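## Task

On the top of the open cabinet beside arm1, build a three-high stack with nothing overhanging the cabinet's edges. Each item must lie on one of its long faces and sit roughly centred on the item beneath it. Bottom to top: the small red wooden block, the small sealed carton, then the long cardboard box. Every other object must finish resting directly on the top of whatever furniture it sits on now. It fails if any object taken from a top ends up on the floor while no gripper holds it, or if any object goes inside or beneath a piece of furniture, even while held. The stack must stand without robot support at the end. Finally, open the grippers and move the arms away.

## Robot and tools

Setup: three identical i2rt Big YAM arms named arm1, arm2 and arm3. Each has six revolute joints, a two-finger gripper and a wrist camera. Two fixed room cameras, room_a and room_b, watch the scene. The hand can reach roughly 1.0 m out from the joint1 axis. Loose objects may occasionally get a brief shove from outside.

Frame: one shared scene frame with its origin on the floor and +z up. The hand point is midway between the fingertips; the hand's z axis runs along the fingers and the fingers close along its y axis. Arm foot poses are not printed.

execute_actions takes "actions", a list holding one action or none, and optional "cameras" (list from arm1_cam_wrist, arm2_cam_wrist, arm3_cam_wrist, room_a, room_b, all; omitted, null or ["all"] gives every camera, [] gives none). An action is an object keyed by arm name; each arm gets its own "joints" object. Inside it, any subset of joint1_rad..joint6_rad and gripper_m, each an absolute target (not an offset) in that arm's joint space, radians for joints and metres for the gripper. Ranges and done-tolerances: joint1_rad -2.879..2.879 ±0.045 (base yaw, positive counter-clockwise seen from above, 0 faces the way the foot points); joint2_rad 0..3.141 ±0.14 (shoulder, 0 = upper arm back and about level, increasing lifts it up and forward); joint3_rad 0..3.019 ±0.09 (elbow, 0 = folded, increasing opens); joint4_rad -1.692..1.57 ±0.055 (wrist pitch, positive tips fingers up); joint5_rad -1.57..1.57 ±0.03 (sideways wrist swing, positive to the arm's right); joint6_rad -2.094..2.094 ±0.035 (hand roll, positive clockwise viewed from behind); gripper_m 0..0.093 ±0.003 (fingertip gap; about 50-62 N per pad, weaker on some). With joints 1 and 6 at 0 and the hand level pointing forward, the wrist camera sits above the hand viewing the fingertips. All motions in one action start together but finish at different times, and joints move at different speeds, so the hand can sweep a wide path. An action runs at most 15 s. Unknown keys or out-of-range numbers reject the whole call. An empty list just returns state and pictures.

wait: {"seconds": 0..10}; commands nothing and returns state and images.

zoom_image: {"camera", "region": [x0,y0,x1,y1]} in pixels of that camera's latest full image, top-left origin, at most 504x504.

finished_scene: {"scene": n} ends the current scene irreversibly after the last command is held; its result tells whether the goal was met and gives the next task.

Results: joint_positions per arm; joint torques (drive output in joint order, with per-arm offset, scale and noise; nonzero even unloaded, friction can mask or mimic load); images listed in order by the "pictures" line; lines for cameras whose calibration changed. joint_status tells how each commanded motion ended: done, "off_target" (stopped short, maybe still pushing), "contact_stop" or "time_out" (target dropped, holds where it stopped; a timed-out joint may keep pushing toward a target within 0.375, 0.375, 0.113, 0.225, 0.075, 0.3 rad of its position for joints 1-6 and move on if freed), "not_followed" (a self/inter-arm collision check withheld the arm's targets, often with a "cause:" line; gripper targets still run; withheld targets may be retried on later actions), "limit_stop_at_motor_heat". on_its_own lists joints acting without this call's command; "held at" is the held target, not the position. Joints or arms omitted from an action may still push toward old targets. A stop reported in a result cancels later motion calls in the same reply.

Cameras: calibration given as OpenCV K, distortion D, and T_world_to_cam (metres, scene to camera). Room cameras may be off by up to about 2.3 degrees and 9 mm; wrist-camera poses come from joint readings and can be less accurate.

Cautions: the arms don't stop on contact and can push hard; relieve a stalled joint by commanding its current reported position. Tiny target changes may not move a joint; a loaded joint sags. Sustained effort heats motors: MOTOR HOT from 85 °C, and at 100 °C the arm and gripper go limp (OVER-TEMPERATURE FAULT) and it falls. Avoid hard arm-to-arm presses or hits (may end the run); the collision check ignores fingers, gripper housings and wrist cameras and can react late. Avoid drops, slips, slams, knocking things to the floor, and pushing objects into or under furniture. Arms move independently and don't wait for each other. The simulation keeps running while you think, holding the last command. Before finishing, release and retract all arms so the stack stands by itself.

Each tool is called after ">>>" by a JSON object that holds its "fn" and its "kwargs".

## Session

>>> {"fn": "execute_actions", "kwargs": {"actions": []}}

Scene clock: 0.00 s.
Joint torques (N m, as the arm reports them, + toward a larger angle): no reading
Motor temperatures (°C, as the motors report them): arm1=[28 34 36 28 31 32] | arm2=[30 32 33 28 29 30] | arm3=[29 28 32 27 30 31]
arm1.joint_positions: joint1_rad=-0.038 joint2_rad=+0.331 joint3_rad=+1.655 joint4_rad=-1.151 joint5_rad=-0.127 joint6_rad=-0.493 gripper_m=+0.094
arm1.joint_status: not commanded
arm1.hand: x=-0.8491 y=+0.6942 z=+1.5506 quat_wxyz=(-0.740, +0.459, -0.447, -0.205) (m; scene frame)
arm2.joint_positions: joint1_rad=-0.039 joint2_rad=+0.338 joint3_rad=+1.693 joint4_rad=-1.381 joint5_rad=+0.066 joint6_rad=-0.087 gripper_m=+0.095
arm2.joint_status: not commanded
arm2.hand: x=+0.1828 y=+0.0237 z=+1.5530 quat_wxyz=(-0.674, +0.233, -0.683, -0.160) (m; scene frame)
arm3.joint_positions: joint1_rad=+0.619 joint2_rad=+0.541 joint3_rad=+1.510 joint4_rad=-1.390 joint5_rad=-0.233 joint6_rad=+0.349 gripper_m=+0.094
arm3.joint_status: not commanded
arm3.hand: x=+0.6902 y=-0.5100 z=+1.3866 quat_wxyz=(-0.306, +0.421, -0.722, -0.456) (m; scene frame)
pictures: arm1_cam_wrist, arm2_cam_wrist, arm3_cam_wrist, room_a, room_b
camera_calibration (this result's frames):
arm1_cam_wrist: T_world_to_cam=[[0.697896, -0.500956, 0.511844, 0.143371], [0.152586, -0.594259, -0.789667, 1.77326], [0.699756, 0.629205, -0.338292, 0.804776], [0, 0, 0, 1]] pos_world=[-0.933779, 0.619227, 1.59915]
arm2_cam_wrist: T_world_to_cam=[[0.538655, -0.836223, 0.102874, -0.236068], [-0.468443, -0.398738, -0.788396, 1.32825], [0.700295, 0.376483, -0.606505, 0.930031], [0, 0, 0, 1]] pos_world=[0.0980713, -0.0179226, 1.63554]
arm3_cam_wrist: T_world_to_cam=[[0.890659, -0.227707, -0.393543, -0.18452], [-0.399337, -0.805604, -0.437643, 0.472871], [-0.217386, 0.546947, -0.80845, 1.67618], [0, 0, 0, 1]] pos_world=[0.717557, -0.577851, 1.48944]
Images, in order (width x height): arm1_cam_wrist 504x504, arm2_cam_wrist 504x504, arm3_cam_wrist 504x504, room_a 672x504, room_b 672x504.

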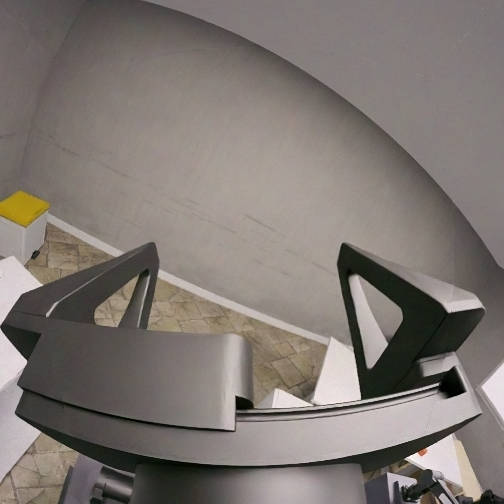

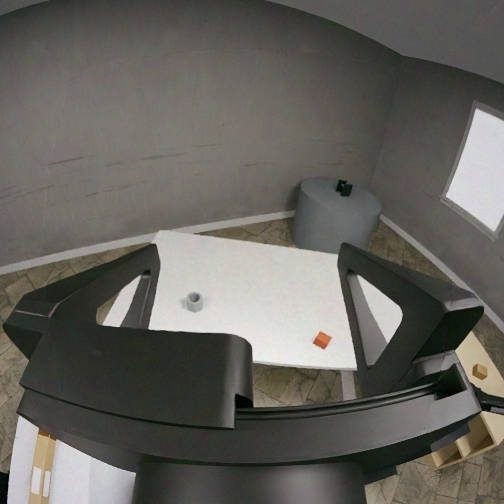

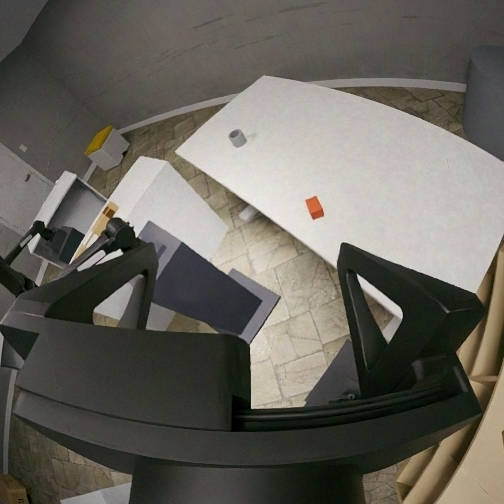

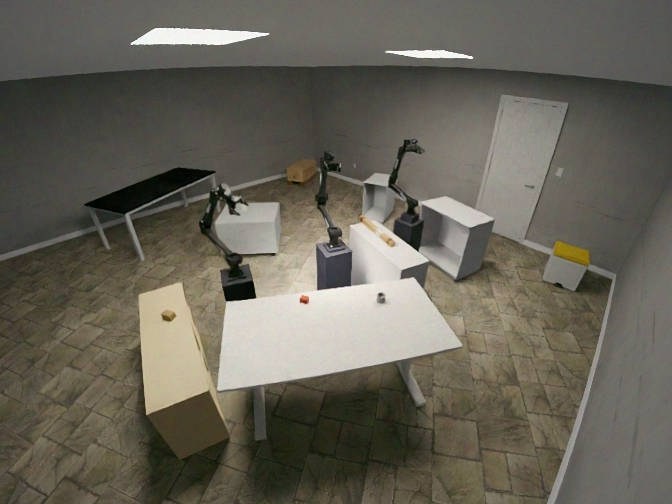

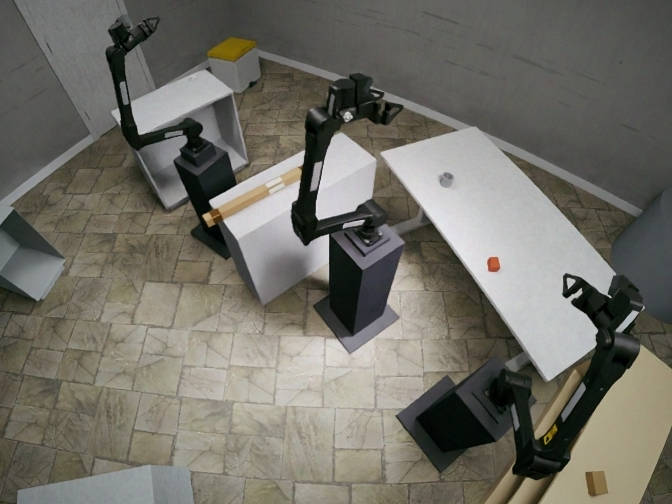

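>>> {"fn": "zoom_image", "kwargs": {"camera": "room_b", "region": [100, 50, 400, 310]}}

>>> {"fn": "zoom_image", "kwargs": {"camera": "room_b", "region": [440, 230, 560, 310]}}

>>> {"fn": "zoom_image", "kwargs": {"camera": "room_b", "region": [512, 384, 672, 504]}}

>>> {"fn": "zoom_image", "kwargs": {"camera": "room_a", "region": [330, 170, 510, 310]}}

>>> {"fn": "zoom_image", "kwargs": {"camera": "room_a", "region": [120, 270, 340, 360]}}

Region (100, 50, 400, 310) of room_b's 672x504 image, scaled by 1.680, with more detail than that image has; it fills the top 437 rows of this view, and the rest is white.

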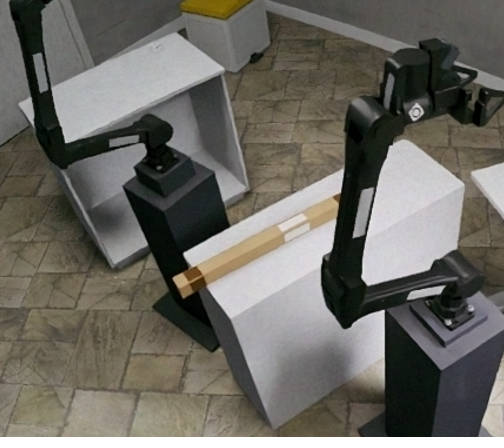

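Region (440, 230, 560, 310) of room_b's 672x504 image, scaled by 4.200, with more detail than that image has.

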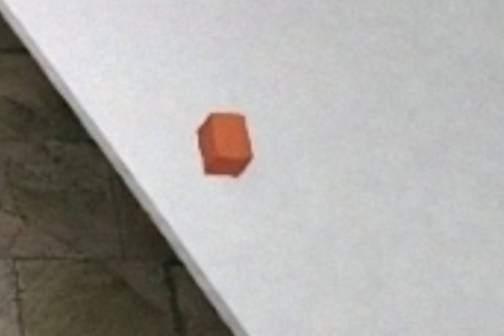

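Region (512, 384, 672, 504) of room_b's 672x504 image, scaled by 3.150, with more detail than that image has; it fills the top 378 rows of this view, and the rest is white.

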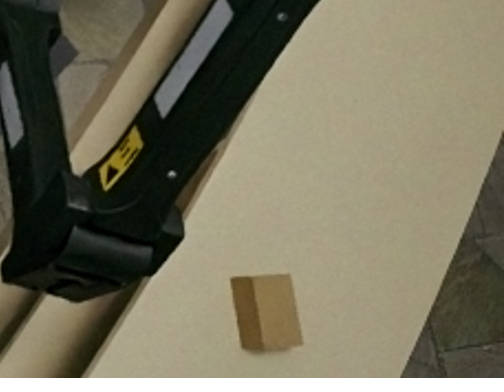

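Region (330, 170, 510, 310) of room_a's 672x504 image, scaled by 2.800, with more detail than that image has.

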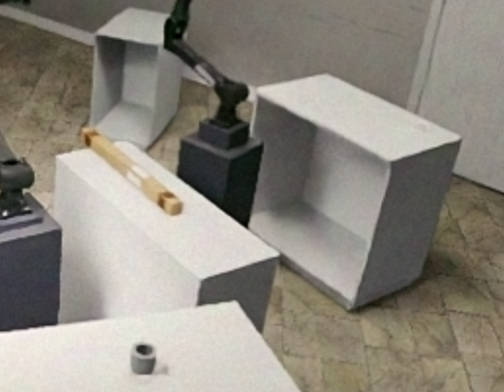

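Region (120, 270, 340, 360) of room_a's 672x504 image, scaled by 2.291, with more detail than that image has; it fills the top 206 rows of this view, and the rest is white.

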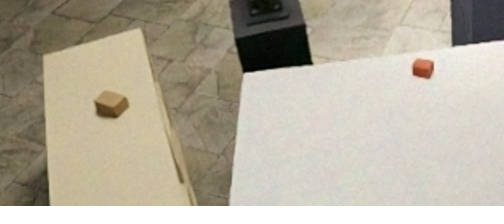

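>>> {"fn": "execute_actions", "kwargs": {"actions": [{"arm1":{"joints":{"joint1_rad":-1.68,"joint2_rad":1.90,"joint3_rad":1.84,"joint4_rad":-1.46,"joint5_rad":0,"joint6_rad":-1.43}},"arm2":{"joints":{"joint1_rad":-0.856,"joint2_rad":2.04,"joint3_rad":1.60,"joint4_rad":-1.08,"joint5_rad":0,"joint6_rad":1.39}},"arm3":{"joints":{"joint1_rad":-1.39,"joint2_rad":1.94,"joint3_rad":1.61,"joint4_rad":-1.19,"joint5_rad":0,"joint6_rad":0.8}}}]}}

Scene clock: 55.43 s.
Joint torques (N m, as the arm reports them, + toward a larger angle): arm1=[  0.   -23.22  11.91  -0.2   -0.22  -0.14] | arm2=[  0.63 -20.08   8.04   0.64   0.01   0.15] | arm3=[  0.63 -20.17   8.48   0.14  -0.05   0.07]
Motor temperatures (°C, as the motors report them): arm1=[28 35 37 28 31 32] | arm2=[30 32 33 28 29 30] | arm3=[29 28 35 27 30 31]
arm1.joint_positions: joint1_rad=-1.678 joint2_rad=+1.917 joint3_rad=+1.810 joint4_rad=-1.453 joint5_rad=+0.001 joint6_rad=-1.416 gripper_m=+0.094
arm1.joint_status: all done
arm1.hand: x=-0.3800 y=+0.2798 z=+1.0047 quat_wxyz=(-0.010, +0.349, -0.937, +0.008) (m; scene frame)
arm2.joint_positions: joint1_rad=-0.864 joint2_rad=+2.037 joint3_rad=+1.602 joint4_rad=-1.088 joint5_rad=-0.002 joint6_rad=+1.383 gripper_m=+0.095
arm2.joint_status: all done
arm2.hand: x=+0.7573 y=-0.1041 z=+0.8943 quat_wxyz=(-0.021, -0.710, -0.704, -0.006) (m; scene frame)
arm3.joint_positions: joint1_rad=-1.397 joint2_rad=+1.940 joint3_rad=+1.604 joint4_rad=-1.188 joint5_rad=+0.002 joint6_rad=+0.786 gripper_m=+0.094
arm3.joint_status: all done
arm3.hand: x=+1.1043 y=-1.0923 z=+0.8736 quat_wxyz=(-0.023, -0.699, -0.715, +0.001) (m; scene frame)
pictures: arm1_cam_wrist, arm2_cam_wrist, arm3_cam_wrist, room_a, room_b
camera_calibration (this result's frames):
arm1_cam_wrist: T_world_to_cam=[[0.6691, -0.742533, 0.0308251, 0.427727], [-0.621587, -0.536416, 0.570866, -0.653008], [-0.407352, -0.401127, -0.820464, 0.904608], [0, 0, 0, 1]] pos_world=[-0.323599, 0.33018, 1.10179]
arm2_cam_wrist: T_world_to_cam=[[-0.999021, 0.000311821, -0.0442324, 0.798469], [-0.0244433, 0.829536, 0.557917, -0.385215], [0.0368664, 0.558452, -0.828717, 0.89638], [0, 0, 0, 1]] pos_world=[0.755226, -0.181284, 0.993082]
arm3_cam_wrist: T_world_to_cam=[[-0.999072, -0.0318805, -0.0289788, 1.09438], [-0.0426403, 0.827862, 0.559309, 0.464027], [0.00615932, 0.560026, -0.828452, 1.45495], [0, 0, 0, 1]] pos_world=[1.10419, -1.16407, 0.977533]
Images, in order (width x height): arm1_cam_wrist 504x504, arm2_cam_wrist 504x504, arm3_cam_wrist 504x504, room_a 672x504, room_b 672x504.

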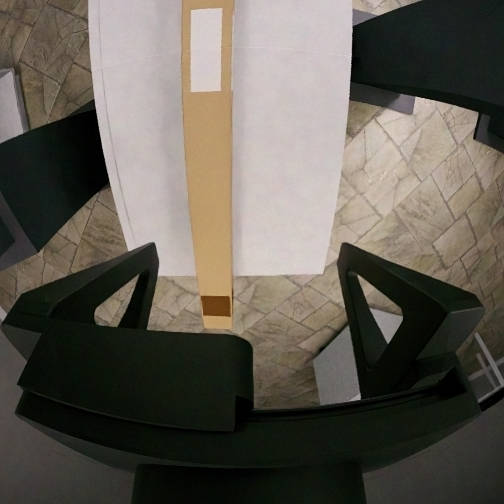

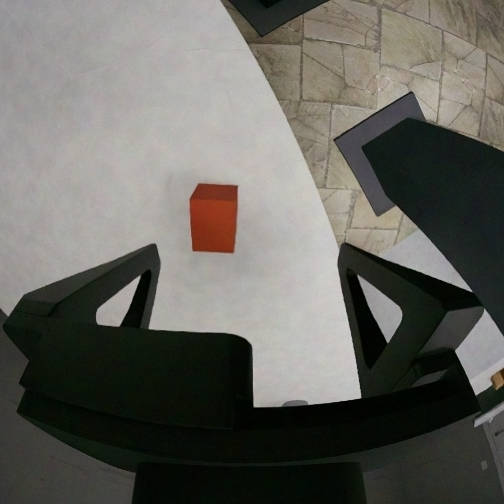

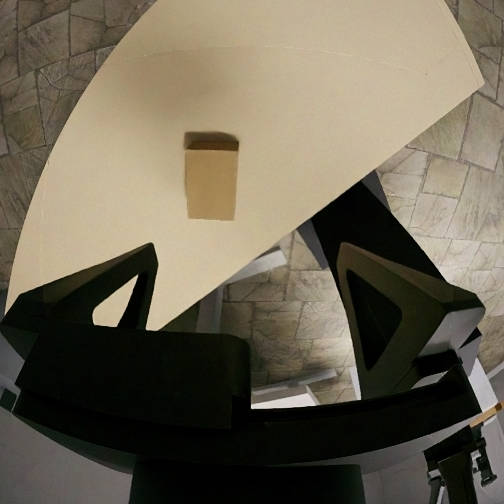

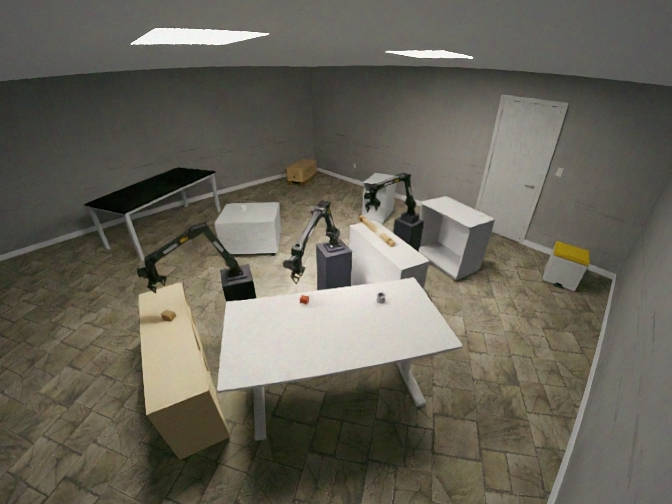

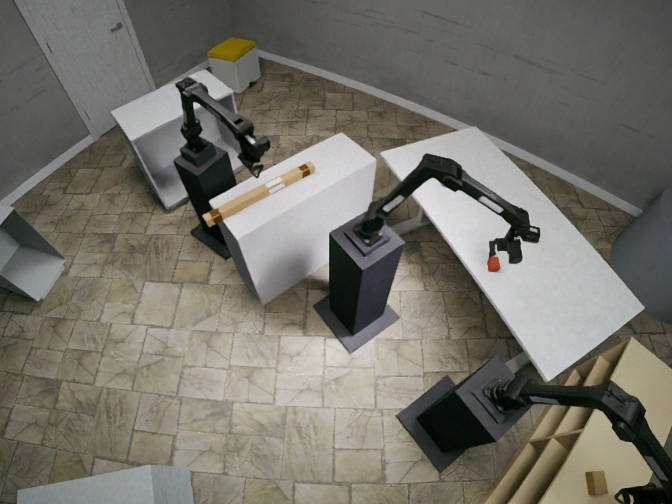

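>>> {"fn": "execute_actions", "kwargs": {"actions": [{"arm1":{"joints":{"joint1_rad":-1.598,"joint2_rad":1.95,"joint3_rad":1.50,"joint4_rad":-1.075,"joint6_rad":-1.32}},"arm2":{"joints":{"joint1_rad":-0.775,"joint2_rad":2.265,"joint3_rad":1.76,"joint4_rad":-1.02,"joint6_rad":1.54}},"arm3":{"joints":{"joint1_rad":-1.315,"joint2_rad":2.11,"joint3_rad":1.635,"joint4_rad":-1.07,"joint6_rad":0.925}}}], "cameras": ["arm1_cam_wrist","arm2_cam_wrist","arm3_cam_wrist","room_b"]}}

Scene clock: 110.97 s.
Joint torques (N m, as the arm reports them, + toward a larger angle): arm1=[  0.07 -23.15   9.64   0.46  -0.19   0.12] | arm2=[ -0.94 -23.11  10.18   0.73  -0.01   0.15] | arm3=[ -0.21 -22.57   9.07   0.53   0.01   0.05]
Motor temperatures (°C, as the motors report them): arm1=[28 37 41 28 31 32] | arm2=[30 34 35 28 29 30] | arm3=[29 31 35 27 30 31]
arm1.joint_positions: joint1_rad=-1.588 joint2_rad=+1.967 joint3_rad=+1.485 joint4_rad=-1.084 joint5_rad=+0.001 joint6_rad=-1.334 gripper_m=+0.094
arm1.joint_status: all done
arm1.hand: x=-0.3662 y=+0.3376 z=+0.8586 quat_wxyz=(-0.009, +0.353, -0.936, +0.005) (m; scene frame)
arm2.joint_positions: joint1_rad=-0.765 joint2_rad=+2.270 joint3_rad=+1.724 joint4_rad=-1.029 joint5_rad=-0.001 joint6_rad=+1.533 gripper_m=+0.095
arm2.joint_status: all done
arm2.hand: x=+0.7971 y=-0.0496 z=+0.7937 quat_wxyz=(+0.000, -0.728, -0.685, +0.009) (m; scene frame)
arm3.joint_positions: joint1_rad=-1.308 joint2_rad=+2.120 joint3_rad=+1.612 joint4_rad=-1.082 joint5_rad=+0.001 joint6_rad=+0.909 gripper_m=+0.094
arm3.joint_status: all done
arm3.hand: x=+1.1492 y=-1.0602 z=+0.7726 quat_wxyz=(+0.010, -0.711, -0.703, +0.001) (m; scene frame)
pictures: arm1_cam_wrist, arm2_cam_wrist, arm3_cam_wrist, room_b
camera_calibration (this result's frames):
arm1_cam_wrist: T_world_to_cam=[[0.675201, -0.737218, 0.0247629, 0.471578], [-0.614994, -0.544087, 0.570747, -0.524869], [-0.407291, -0.400598, -0.820753, 0.81363], [0, 0, 0, 1]] pos_world=[-0.309816, 0.388019, 0.955679]
arm2_cam_wrist: T_world_to_cam=[[-0.998546, 0.0535469, 0.00627968, 0.795924], [0.0477154, 0.823503, 0.565302, -0.437], [0.0250989, 0.56478, -0.82486, 0.787737], [0, 0, 0, 1]] pos_world=[0.795846, -0.127647, 0.891811]
arm3_cam_wrist: T_world_to_cam=[[-0.999844, 0.00270572, 0.0174641, 1.13908], [0.0125916, 0.802472, 0.596557, 0.376676], [-0.0124003, 0.596684, -0.802381, 1.39296], [0, 0, 0, 1]] pos_world=[1.15143, -1.13651, 0.873082]
Images, in order (width x height): arm1_cam_wrist 504x504, arm2_cam_wrist 504x504, arm3_cam_wrist 504x504, room_b 672x504.

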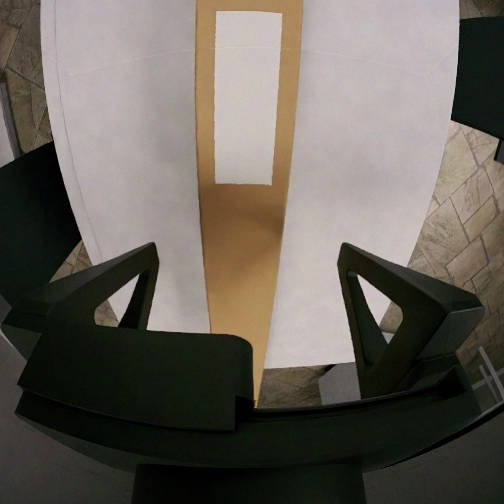

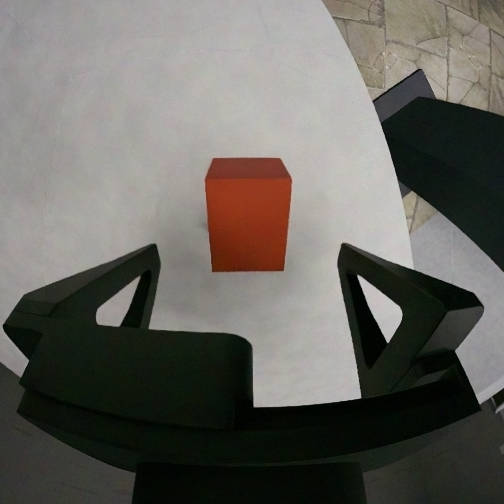

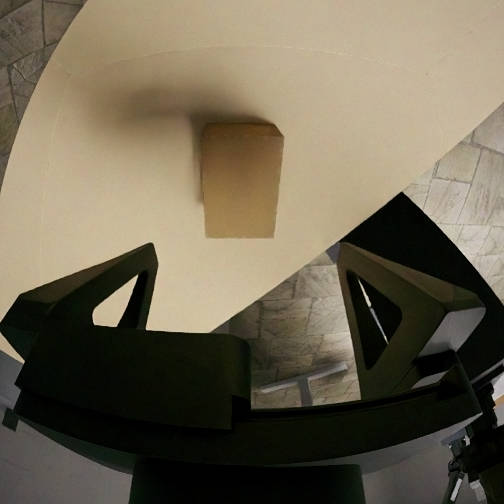

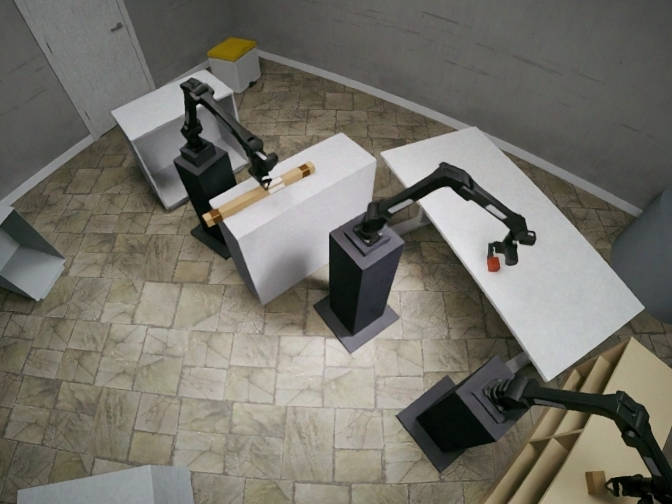

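>>> {"fn": "execute_actions", "kwargs": {"actions": [{"arm1":{"joints":{"joint1_rad":-1.605,"joint2_rad":2.028,"joint3_rad":1.443,"joint4_rad":-0.941,"joint6_rad":-1.30}},"arm2":{"joints":{"joint2_rad":2.355,"joint3_rad":1.705,"joint4_rad":-0.907}},"arm3":{"joints":{"joint1_rad":-1.298,"joint2_rad":2.29,"joint3_rad":1.57,"joint4_rad":-0.825,"joint6_rad":0.935}}}], "cameras": ["arm1_cam_wrist","arm2_cam_wrist","arm3_cam_wrist"]}}

Scene clock: 132.73 s.
Joint torques (N m, as the arm reports them, + toward a larger angle): arm1=[ -0.22 -22.92   8.6    0.48  -0.2    0.13] | arm2=[ -0.48 -21.98   6.66   0.93  -0.03   0.13] | arm3=[  1.25 -22.81   7.01   0.58   0.04   0.1 ]
Motor temperatures (°C, as the motors report them): arm1=[28 37 40 28 31 32] | arm2=[30 35 36 28 29 30] | arm3=[29 31 35 27 30 31]
arm1.joint_positions: joint1_rad=-1.594 joint2_rad=+2.039 joint3_rad=+1.434 joint4_rad=-0.950 joint5_rad=+0.001 joint6_rad=-1.314 gripper_m=+0.094
arm1.joint_status: all done
arm1.hand: x=-0.3664 y=+0.3340 z=+0.8026 quat_wxyz=(-0.012, +0.340, -0.940, +0.009) (m; scene frame)
arm2.joint_positions: joint1_rad=-0.765 joint2_rad=+2.343 joint3_rad=+1.713 joint4_rad=-0.922 joint5_rad=-0.001 joint6_rad=+1.533 gripper_m=+0.095
arm2.joint_status: all done
arm2.hand: x=+0.8014 y=-0.0508 z=+0.7449 quat_wxyz=(-0.009, -0.728, -0.685, +0.002) (m; scene frame)
arm3.joint_positions: joint1_rad=-1.308 joint2_rad=+2.301 joint3_rad=+1.556 joint4_rad=-0.837 joint5_rad=+0.001 joint6_rad=+0.920 gripper_m=+0.094
arm3.joint_status: all done
arm3.hand: x=+1.1466 y=-1.0577 z=+0.6487 quat_wxyz=(+0.006, -0.714, -0.700, +0.001) (m; scene frame)
pictures: arm1_cam_wrist, arm2_cam_wrist, arm3_cam_wrist
camera_calibration (this result's frames):
arm1_cam_wrist: T_world_to_cam=[[0.654911, -0.754871, 0.0355284, 0.460268], [-0.634696, -0.523914, 0.568045, -0.506882], [-0.410186, -0.394568, -0.82223, 0.764269], [0, 0, 0, 1]] pos_world=[-0.309657, 0.383436, 0.899984]
arm2_cam_wrist: T_world_to_cam=[[-0.998432, 0.0535786, -0.0162065, 0.817274], [0.0350972, 0.824754, 0.564402, -0.397854], [0.0436062, 0.562948, -0.825341, 0.733525], [0, 0, 0, 1]] pos_world=[0.79797, -0.128594, 0.843203]
arm3_cam_wrist: T_world_to_cam=[[-0.999853, 0.0126957, 0.0115517, 1.15304], [0.0170724, 0.805225, 0.592724, 0.448889], [-0.00177668, 0.592834, -0.805323, 1.27776], [0, 0, 0, 1]] pos_world=[1.14748, -1.13359, 0.749618]
Images, in order (width x height): arm1_cam_wrist 504x504, arm2_cam_wrist 504x504, arm3_cam_wrist 504x504.

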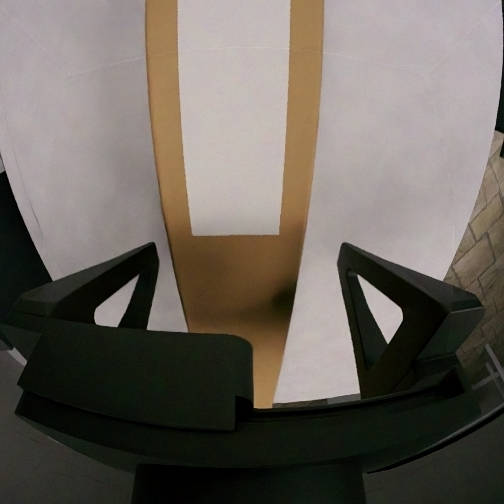

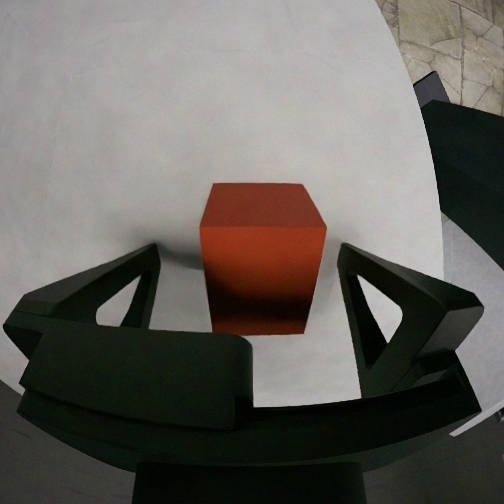

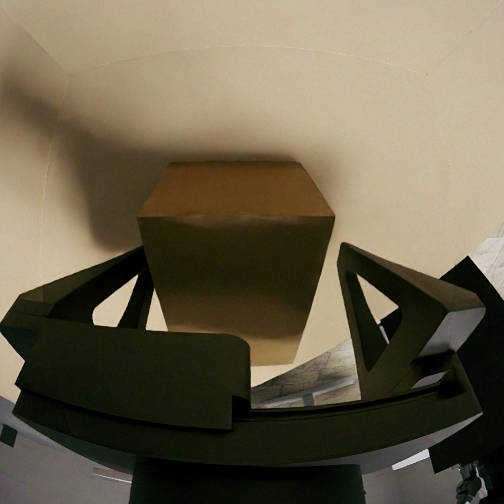

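>>> {"fn": "execute_actions", "kwargs": {"actions": [{"arm1":{"joints":{"gripper_m":0.02}},"arm2":{"joints":{"gripper_m":0.015}},"arm3":{"joints":{"gripper_m":0.03}}}], "cameras": []}}

Scene clock: 144.97 s.
Joint torques (N m, as the arm reports them, + toward a larger angle): arm1=[ -0.18 -22.56   8.58   0.41  -0.19   0.11] | arm2=[ -0.64 -21.73   6.69   0.92   0.     0.14] | arm3=[  1.1  -22.97   7.13   0.55   0.03   0.05]
Motor temperatures (°C, as the motors report them): arm1=[28 37 40 28 31 32] | arm2=[30 35 35 28 29 30] | arm3=[29 32 35 27 30 31]
arm1.joint_positions: joint1_rad=-1.594 joint2_rad=+2.039 joint3_rad=+1.434 joint4_rad=-0.948 joint5_rad=+0.001 joint6_rad=-1.312 gripper_m=+0.049
arm1.joint_status: gripper_m off_target (ended at +0.049, target +0.020)
arm1.hand: x=-0.3662 y=+0.3338 z=+0.8026 quat_wxyz=(-0.013, +0.339, -0.940, +0.010) (m; scene frame)
arm2.joint_positions: joint1_rad=-0.765 joint2_rad=+2.343 joint3_rad=+1.713 joint4_rad=-0.921 joint5_rad=-0.001 joint6_rad=+1.534 gripper_m=+0.045
arm2.joint_status: gripper_m off_target (ended at +0.045, target +0.015)
arm2.hand: x=+0.8017 y=-0.0508 z=+0.7449 quat_wxyz=(-0.009, -0.729, -0.685, +0.001) (m; scene frame)
arm3.joint_positions: joint1_rad=-1.308 joint2_rad=+2.301 joint3_rad=+1.556 joint4_rad=-0.836 joint5_rad=+0.001 joint6_rad=+0.921 gripper_m=+0.059
arm3.joint_status: gripper_m off_target (ended at +0.059, target +0.030)
arm3.hand: x=+1.1469 y=-1.0580 z=+0.6487 quat_wxyz=(+0.005, -0.715, -0.699, +0.001) (m; scene frame)
pictures: none
No camera images: the call's "cameras" was empty. Leave "cameras" out to get every camera's image.

>>> {"fn": "execute_actions", "kwargs": {"actions": [{"arm1":{"joints":{"joint2_rad":1.79,"joint4_rad":-1.21}},"arm2":{"joints":{"joint2_rad":2.03,"joint4_rad":-1.26}},"arm3":{"joints":{"joint2_rad":1.97,"joint3_rad":1.66,"joint4_rad":-1.225}}}], "cameras": []}}

>>> {"fn": "execute_actions", "kwargs": {"actions": [{"arm1":{"joints":{"joint1_rad":1.247,"joint2_rad":1.62,"joint3_rad":1.25,"joint4_rad":-1.175,"joint6_rad":-1.655}},"arm2":{"joints":{"joint1_rad":1.835,"joint3_rad":1.49,"joint4_rad":-1.015}},"arm3":{"joints":{"joint1_rad":0.75}}}]}}

Scene clock: 169.10 s.
Joint torques (N m, as the arm reports them, + toward a larger angle): arm1=[ -0.23 -19.68  10.11  -0.2   -0.19   0.11] | arm2=[ -0.85 -20.63   8.78  -0.35  -0.03   0.13] | arm3=[  1.16 -20.86   8.8   -0.44   0.01   0.04]
Motor temperatures (°C, as the motors report them): arm1=[28 37 39 28 31 32] | arm2=[30 35 34 28 29 30] | arm3=[29 32 35 27 30 31]
arm1.joint_positions: joint1_rad=-1.594 joint2_rad=+1.795 joint3_rad=+1.428 joint4_rad=-1.203 joint5_rad=+0.001 joint6_rad=-1.312 gripper_m=+0.049
arm1.joint_status: all done
arm1.hand: x=-0.4033 y=+0.3587 z=+0.9290 quat_wxyz=(-0.008, +0.340, -0.941, +0.003) (m; scene frame)
arm2.joint_positions: joint1_rad=-0.765 joint2_rad=+2.025 joint3_rad=+1.700 joint4_rad=-1.244 joint5_rad=-0.001 joint6_rad=+1.534 gripper_m=+0.045
arm2.joint_status: all done
arm2.hand: x=+0.7669 y=-0.0445 z=+0.9349 quat_wxyz=(-0.002, -0.729, -0.685, +0.007) (m; scene frame)
arm3.joint_positions: joint1_rad=-1.308 joint2_rad=+1.968 joint3_rad=+1.650 joint4_rad=-1.213 joint5_rad=+0.001 joint6_rad=+0.921 gripper_m=+0.059
arm3.joint_status: all done
arm3.hand: x=+1.1468 y=-1.0580 z=+0.8744 quat_wxyz=(-0.019, -0.715, -0.699, -0.002) (m; scene frame)
pictures: none
No camera images: the call's "cameras" was empty. Leave "cameras" out to get every camera's image.

Scene clock: 171.57 s.
Joint torques (N m, as the arm reports them, + toward a larger angle): arm1=[ -0.31 -17.     8.92   0.01  -0.12  -0.13] | arm2=[ -0.16 -19.73   6.93   0.47  -0.01   0.1 ] | arm3=[  0.04 -20.59   8.81  -0.3    0.14   0.05]
Motor temperatures (°C, as the motors report them): arm1=[28 37 39 28 31 32] | arm2=[31 35 34 28 29 30] | arm3=[29 32 35 27 30 31]
arm1.joint_positions: joint1_rad=+1.253 joint2_rad=+1.626 joint3_rad=+1.246 joint4_rad=-1.174 joint5_rad=-0.001 joint6_rad=-1.642 gripper_m=+0.049
arm1.joint_status: all done
arm1.hand: x=-1.1208 y=+1.0375 z=+0.9337 quat_wxyz=(-0.006, +0.934, +0.357, +0.005) (m; scene frame)
arm2.joint_positions: joint1_rad=+1.845 joint2_rad=+2.031 joint3_rad=+1.501 joint4_rad=-1.019 joint5_rad=-0.002 joint6_rad=+1.534 gripper_m=+0.045
arm2.joint_status: all done
arm2.hand: x=-0.3156 y=+0.3601 z=+0.8667 quat_wxyz=(+0.013, +0.470, -0.883, -0.006) (m; scene frame)
arm3.joint_positions: joint1_rad=+0.754 joint2_rad=+1.968 joint3_rad=+1.650 joint4_rad=-1.213 joint5_rad=-0.001 joint6_rad=+0.921 gripper_m=+0.059
arm3.joint_status: all done
arm3.hand: x=+0.7836 y=-0.0886 z=+0.8750 quat_wxyz=(-0.007, +0.232, -0.972, -0.019) (m; scene frame)
pictures: arm1_cam_wrist, arm2_cam_wrist, arm3_cam_wrist, room_a, room_b
camera_calibration (this result's frames):
arm1_cam_wrist: T_world_to_cam=[[-0.68122, 0.7319, 0.0161753, -1.54123], [0.596381, 0.541999, 0.592087, -0.440079], [0.424582, 0.412988, -0.805712, 0.922555], [0, 0, 0, 1]] pos_world=[-1.17916, 0.985547, 1.02881]
arm2_cam_wrist: T_world_to_cam=[[0.832848, -0.55275, -0.0288441, 0.489218], [-0.431991, -0.681708, 0.590473, -0.393771], [-0.346047, -0.479314, -0.806542, 0.887479], [0, 0, 0, 1]] pos_world=[-0.27044, 0.42736, 0.962411]
arm3_cam_wrist: T_world_to_cam=[[0.45904, -0.887896, -0.0303738, -0.411192], [-0.72289, -0.393169, 0.568197, 0.0357304], [-0.516442, -0.238868, -0.822331, 1.22934], [0, 0, 0, 1]] pos_world=[0.849464, -0.0573984, 0.97813]
Images, in order (width x height): arm1_cam_wrist 504x504, arm2_cam_wrist 504x504, arm3_cam_wrist 504x504, room_a 672x504, room_b 672x504.

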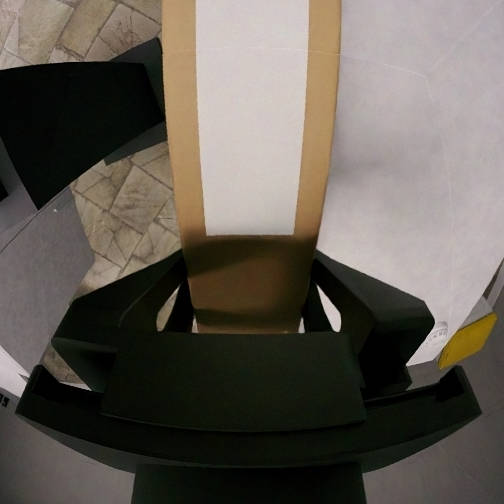

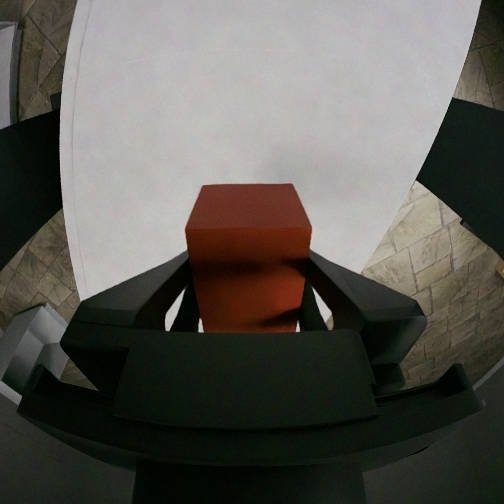

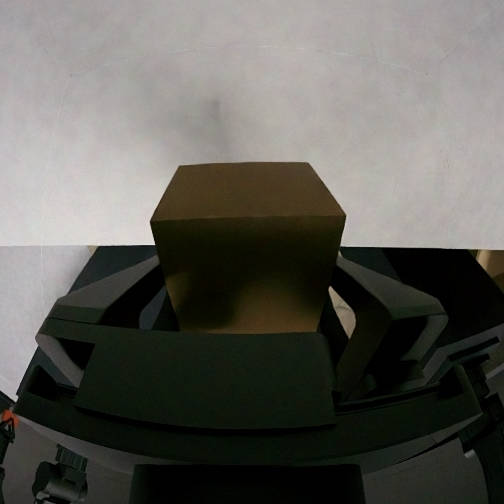

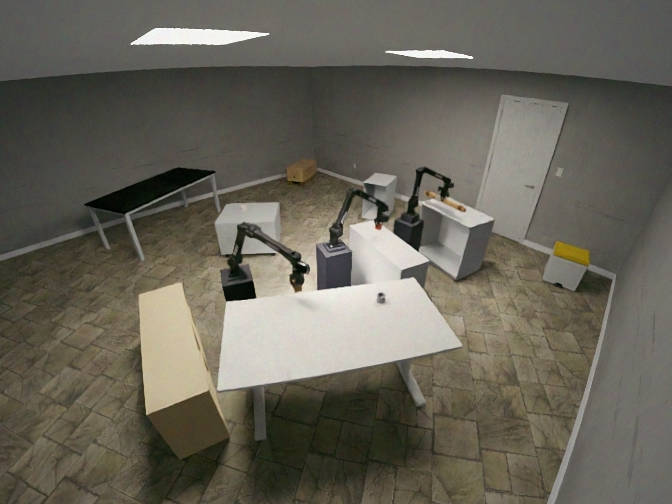

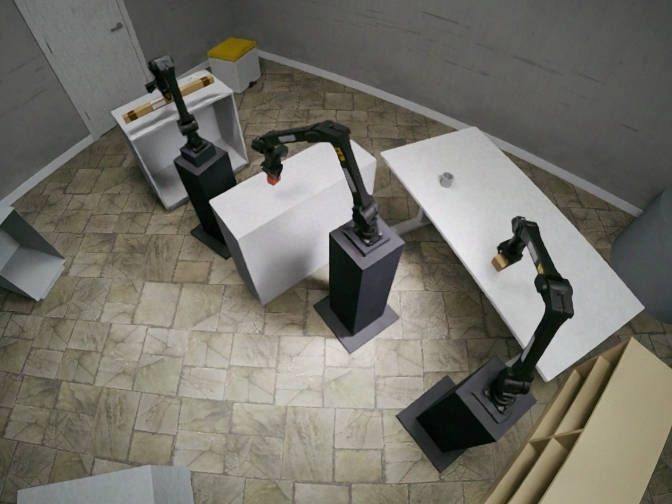

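>>> {"fn": "execute_actions", "kwargs": {"actions": [{"arm1":{"joints":{"joint2_rad":1.835,"joint3_rad":1.44,"joint4_rad":-1.107}},"arm2":{"joints":{"joint2_rad":2.16,"joint3_rad":1.46,"joint4_rad":-0.855}},"arm3":{"joints":{"joint1_rad":0.712,"joint2_rad":2.145,"joint3_rad":1.70,"joint4_rad":-1.085}}}], "cameras": ["arm1_cam_wrist","arm2_cam_wrist","arm3_cam_wrist","room_b"]}}

Scene clock: 183.53 s.
Joint torques (N m, as the arm reports them, + toward a larger angle): arm1=[ -0.36 -21.6   11.88   0.11  -0.12  -0.13] | arm2=[ -0.12 -20.01   6.33   1.     0.     0.14] | arm3=[  0.82 -23.55   9.42   0.61   0.09   0.08]
Motor temperatures (°C, as the motors report them): arm1=[28 36 39 28 31 32] | arm2=[30 35 34 28 29 30] | arm3=[29 32 35 27 30 31]
arm1.joint_positions: joint1_rad=+1.253 joint2_rad=+1.854 joint3_rad=+1.400 joint4_rad=-1.109 joint5_rad=-0.001 joint6_rad=-1.643 gripper_m=+0.049
arm1.joint_status: all done
arm1.hand: x=-1.1619 y=+1.0920 z=+0.8776 quat_wxyz=(-0.002, +0.934, +0.357, +0.006) (m; scene frame)
arm2.joint_positions: joint1_rad=+1.845 joint2_rad=+2.155 joint3_rad=+1.469 joint4_rad=-0.870 joint5_rad=-0.002 joint6_rad=+1.534 gripper_m=+0.045
arm2.joint_status: all done
arm2.hand: x=-0.3167 y=+0.3595 z=+0.7867 quat_wxyz=(+0.011, +0.470, -0.883, -0.002) (m; scene frame)
arm3.joint_positions: joint1_rad=+0.710 joint2_rad=+2.162 joint3_rad=+1.672 joint4_rad=-1.096 joint5_rad=-0.001 joint6_rad=+0.921 gripper_m=+0.059
arm3.joint_status: all done
arm3.hand: x=+0.8143 y=-0.0752 z=+0.7680 quat_wxyz=(+0.004, +0.211, -0.978, +0.006) (m; scene frame)
pictures: arm1_cam_wrist, arm2_cam_wrist, arm3_cam_wrist, room_b
camera_calibration (this result's frames):
arm1_cam_wrist: T_world_to_cam=[[-0.681756, 0.731538, 0.00781, -1.60113], [0.592985, 0.546317, 0.591528, -0.420035], [0.428458, 0.407909, -0.806246, 0.882871], [0, 0, 0, 1]] pos_world=[-1.22078, 1.04063, 0.972779]
arm2_cam_wrist: T_world_to_cam=[[0.832873, -0.553072, -0.0208379, 0.481259], [-0.435985, -0.678813, 0.590872, -0.350012], [-0.34094, -0.483036, -0.806496, 0.825181], [0, 0, 0, 1]] pos_world=[-0.27209, 0.427171, 0.882346]
arm3_cam_wrist: T_world_to_cam=[[0.418869, -0.907956, 0.012787, -0.418563], [-0.732598, -0.329584, 0.595546, 0.115659], [-0.536515, -0.258824, -0.80322, 1.16054], [0, 0, 0, 1]] pos_world=[0.882701, -0.0415431, 0.868639]
Images, in order (width x height): arm1_cam_wrist 504x504, arm2_cam_wrist 504x504, arm3_cam_wrist 504x504, room_b 672x504.

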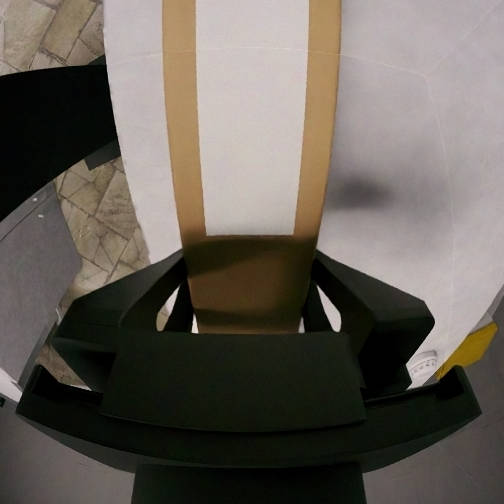

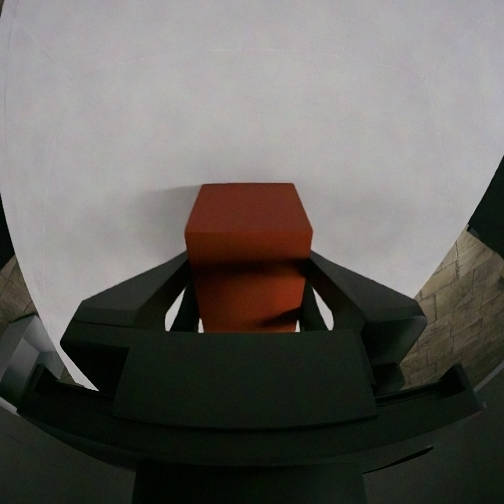

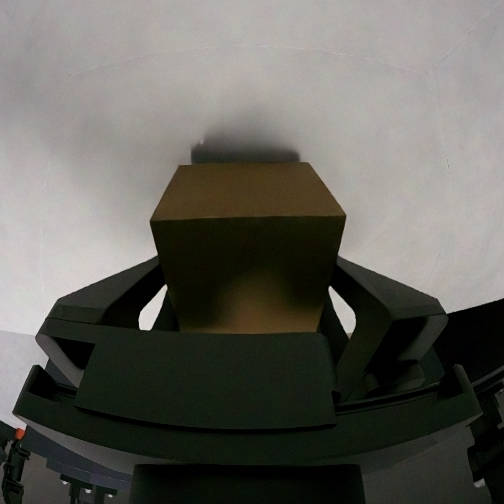

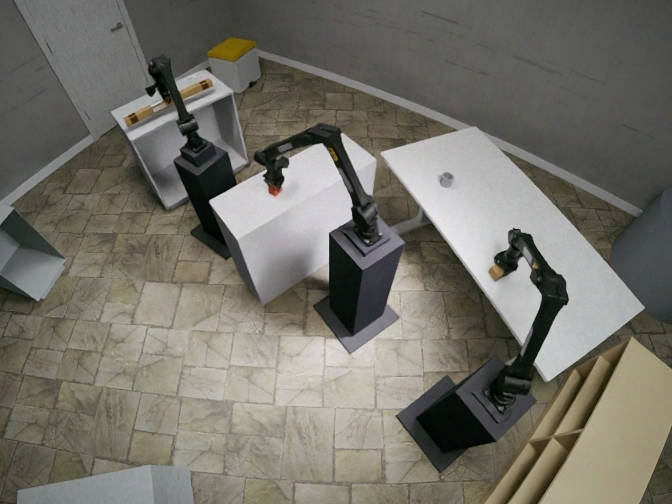

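>>> {"fn": "execute_actions", "kwargs": {"actions": [{"arm1":{"joints":{"joint2_rad":1.905,"joint3_rad":1.36,"joint4_rad":-0.985,"joint6_rad":-1.70}},"arm2":{"joints":{"joint2_rad":2.19,"joint4_rad":-0.83}},"arm3":{"joints":{"joint2_rad":2.175,"joint4_rad":-1.065}}}], "cameras": ["arm1_cam_wrist","arm2_cam_wrist","arm3_cam_wrist"]}}

Scene clock: 191.37 s.
Joint torques (N m, as the arm reports them, + toward a larger angle): arm1=[ -0.26 -21.73   8.63   0.36  -0.11  -0.13] | arm2=[ -0.1  -17.25   6.41   1.23  -0.01   0.09] | arm3=[  0.81 -21.07   9.52   0.65   0.12   0.03]
Motor temperatures (°C, as the motors report them): arm1=[28 37 40 28 31 32] | arm2=[30 35 34 28 29 30] | arm3=[29 32 36 27 30 31]
arm1.joint_positions: joint1_rad=+1.253 joint2_rad=+1.917 joint3_rad=+1.350 joint4_rad=-0.993 joint5_rad=-0.001 joint6_rad=-1.686 gripper_m=+0.049
arm1.joint_status: all done
arm1.hand: x=-1.1615 y=+1.0924 z=+0.8279 quat_wxyz=(-0.002, +0.926, +0.377, +0.006) (m; scene frame)
arm2.joint_positions: joint1_rad=+1.845 joint2_rad=+2.156 joint3_rad=+1.469 joint4_rad=-0.853 joint5_rad=-0.002 joint6_rad=+1.534 gripper_m=+0.045
arm2.joint_status: all done
arm2.hand: x=-0.3199 y=+0.3618 z=+0.7861 quat_wxyz=(+0.015, +0.469, -0.883, -0.009) (m; scene frame)
arm3.joint_positions: joint1_rad=+0.710 joint2_rad=+2.162 joint3_rad=+1.672 joint4_rad=-1.078 joint5_rad=-0.001 joint6_rad=+0.921 gripper_m=+0.059
arm3.joint_status: all done
arm3.hand: x=+0.8153 y=-0.0708 z=+0.7680 quat_wxyz=(+0.000, +0.211, -0.978, -0.002) (m; scene frame)
pictures: arm1_cam_wrist, arm2_cam_wrist, arm3_cam_wrist
camera_calibration (this result's frames):
arm1_cam_wrist: T_world_to_cam=[[-0.71292, 0.701194, 0.00841427, -1.60429], [0.568891, 0.571306, 0.591585, -0.44651], [0.410009, 0.42654, -0.806199, 0.800581], [0, 0, 0, 1]] pos_world=[-1.21796, 1.03854, 0.923075]
arm2_cam_wrist: T_world_to_cam=[[0.83235, -0.553025, -0.0368356, 0.497613], [-0.428525, -0.684268, 0.590036, -0.344482], [-0.35151, -0.475332, -0.806536, 0.818623], [0, 0, 0, 1]] pos_world=[-0.274053, 0.428592, 0.881836]
arm3_cam_wrist: T_world_to_cam=[[0.418843, -0.908057, -0.0017059, -0.403855], [-0.735017, -0.34013, 0.586567, 0.125981], [-0.533217, -0.244426, -0.809899, 1.16565], [0, 0, 0, 1]] pos_world=[0.883294, -0.0389589, 0.869474]
Images, in order (width x height): arm1_cam_wrist 504x504, arm2_cam_wrist 504x504, arm3_cam_wrist 504x504.

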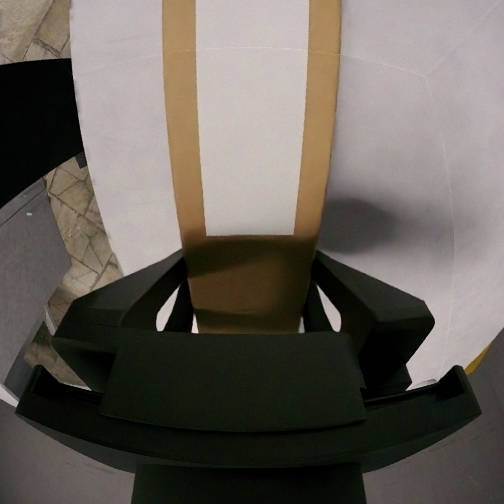

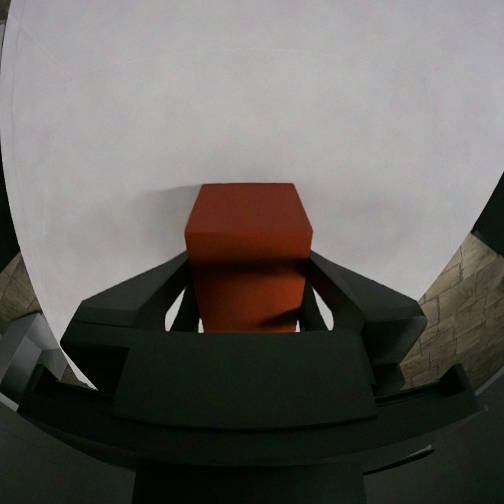

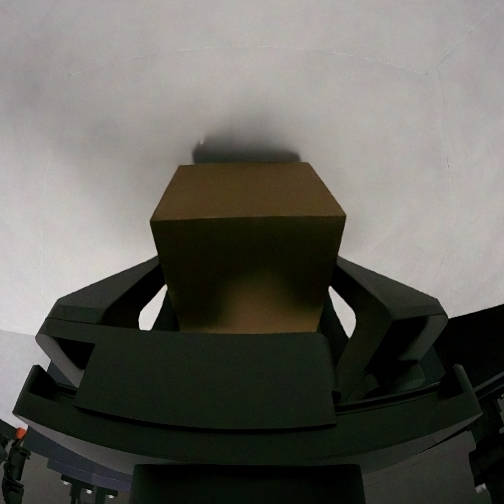

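>>> {"fn": "execute_actions", "kwargs": {"actions": [{"arm1":{"joints":{"joint3_rad":1.335,"joint4_rad":-0.965}},"arm2":{"joints":{"joint2_rad":2.16,"gripper_m":0.093}},"arm3":{"joints":{"joint3_rad":1.655,"joint4_rad":-1.05}}}], "cameras": ["arm2_cam_wrist","arm3_cam_wrist"]}}

Scene clock: 200.10 s.
Joint torques (N m, as the arm reports them, + toward a larger angle): arm1=[ -0.27 -21.45   7.62   0.37   0.07  -0.12] | arm2=[ -0.14 -20.23   6.31   1.1    0.     0.09] | arm3=[  0.87 -21.84   7.47   0.62   0.17  -0.01]
Motor temperatures (°C, as the motors report them): arm1=[28 37 40 28 31 32] | arm2=[30 35 34 28 29 30] | arm3=[29 32 36 27 30 31]
arm1.joint_positions: joint1_rad=+1.253 joint2_rad=+1.917 joint3_rad=+1.335 joint4_rad=-0.973 joint5_rad=-0.007 joint6_rad=-1.688 gripper_m=+0.049
arm1.joint_status: all done
arm1.hand: x=-1.1611 y=+1.0905 z=+0.8233 quat_wxyz=(-0.004, +0.926, +0.378, +0.002) (m; scene frame)
arm2.joint_positions: joint1_rad=+1.845 joint2_rad=+2.156 joint3_rad=+1.469 joint4_rad=-0.846 joint5_rad=-0.002 joint6_rad=+1.534 gripper_m=+0.093
arm2.joint_status: all done
arm2.hand: x=-0.3212 y=+0.3628 z=+0.7861 quat_wxyz=(+0.016, +0.469, -0.883, -0.012) (m; scene frame)
arm3.joint_positions: joint1_rad=+0.710 joint2_rad=+2.162 joint3_rad=+1.653 joint4_rad=-1.061 joint5_rad=-0.001 joint6_rad=+0.921 gripper_m=+0.059
arm3.joint_status: all done
arm3.hand: x=+0.8143 y=-0.0750 z=+0.7614 quat_wxyz=(+0.001, +0.211, -0.978, -0.001) (m; scene frame)
pictures: arm2_cam_wrist, arm3_cam_wrist
camera_calibration (this result's frames):
arm2_cam_wrist: T_world_to_cam=[[0.831869, -0.553281, -0.0433019, 0.504228], [-0.42577, -0.686303, 0.589668, -0.342508], [-0.35597, -0.472089, -0.806484, 0.816009], [0, 0, 0, 1]] pos_world=[-0.274806, 0.429144, 0.881899]
arm3_cam_wrist: T_world_to_cam=[[0.418843, -0.908058, 0.000709676, -0.409116], [-0.734617, -0.338384, 0.588077, 0.126325], [-0.533768, -0.246834, -0.808804, 1.15826], [0, 0, 0, 1]] pos_world=[0.882399, -0.0428571, 0.862807]
Images, in order (width x height): arm2_cam_wrist 504x504, arm3_cam_wrist 504x504.

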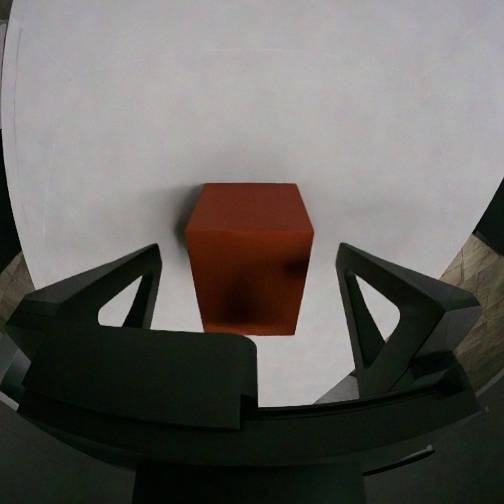

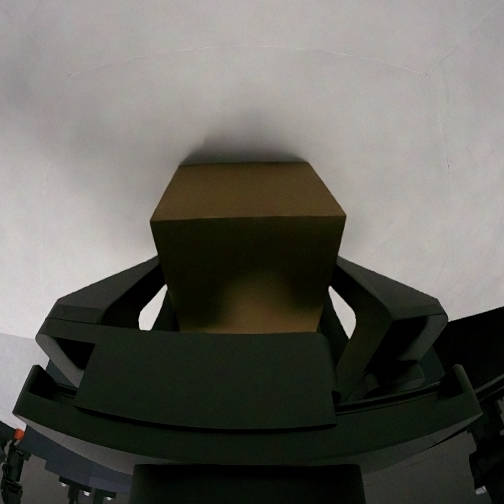

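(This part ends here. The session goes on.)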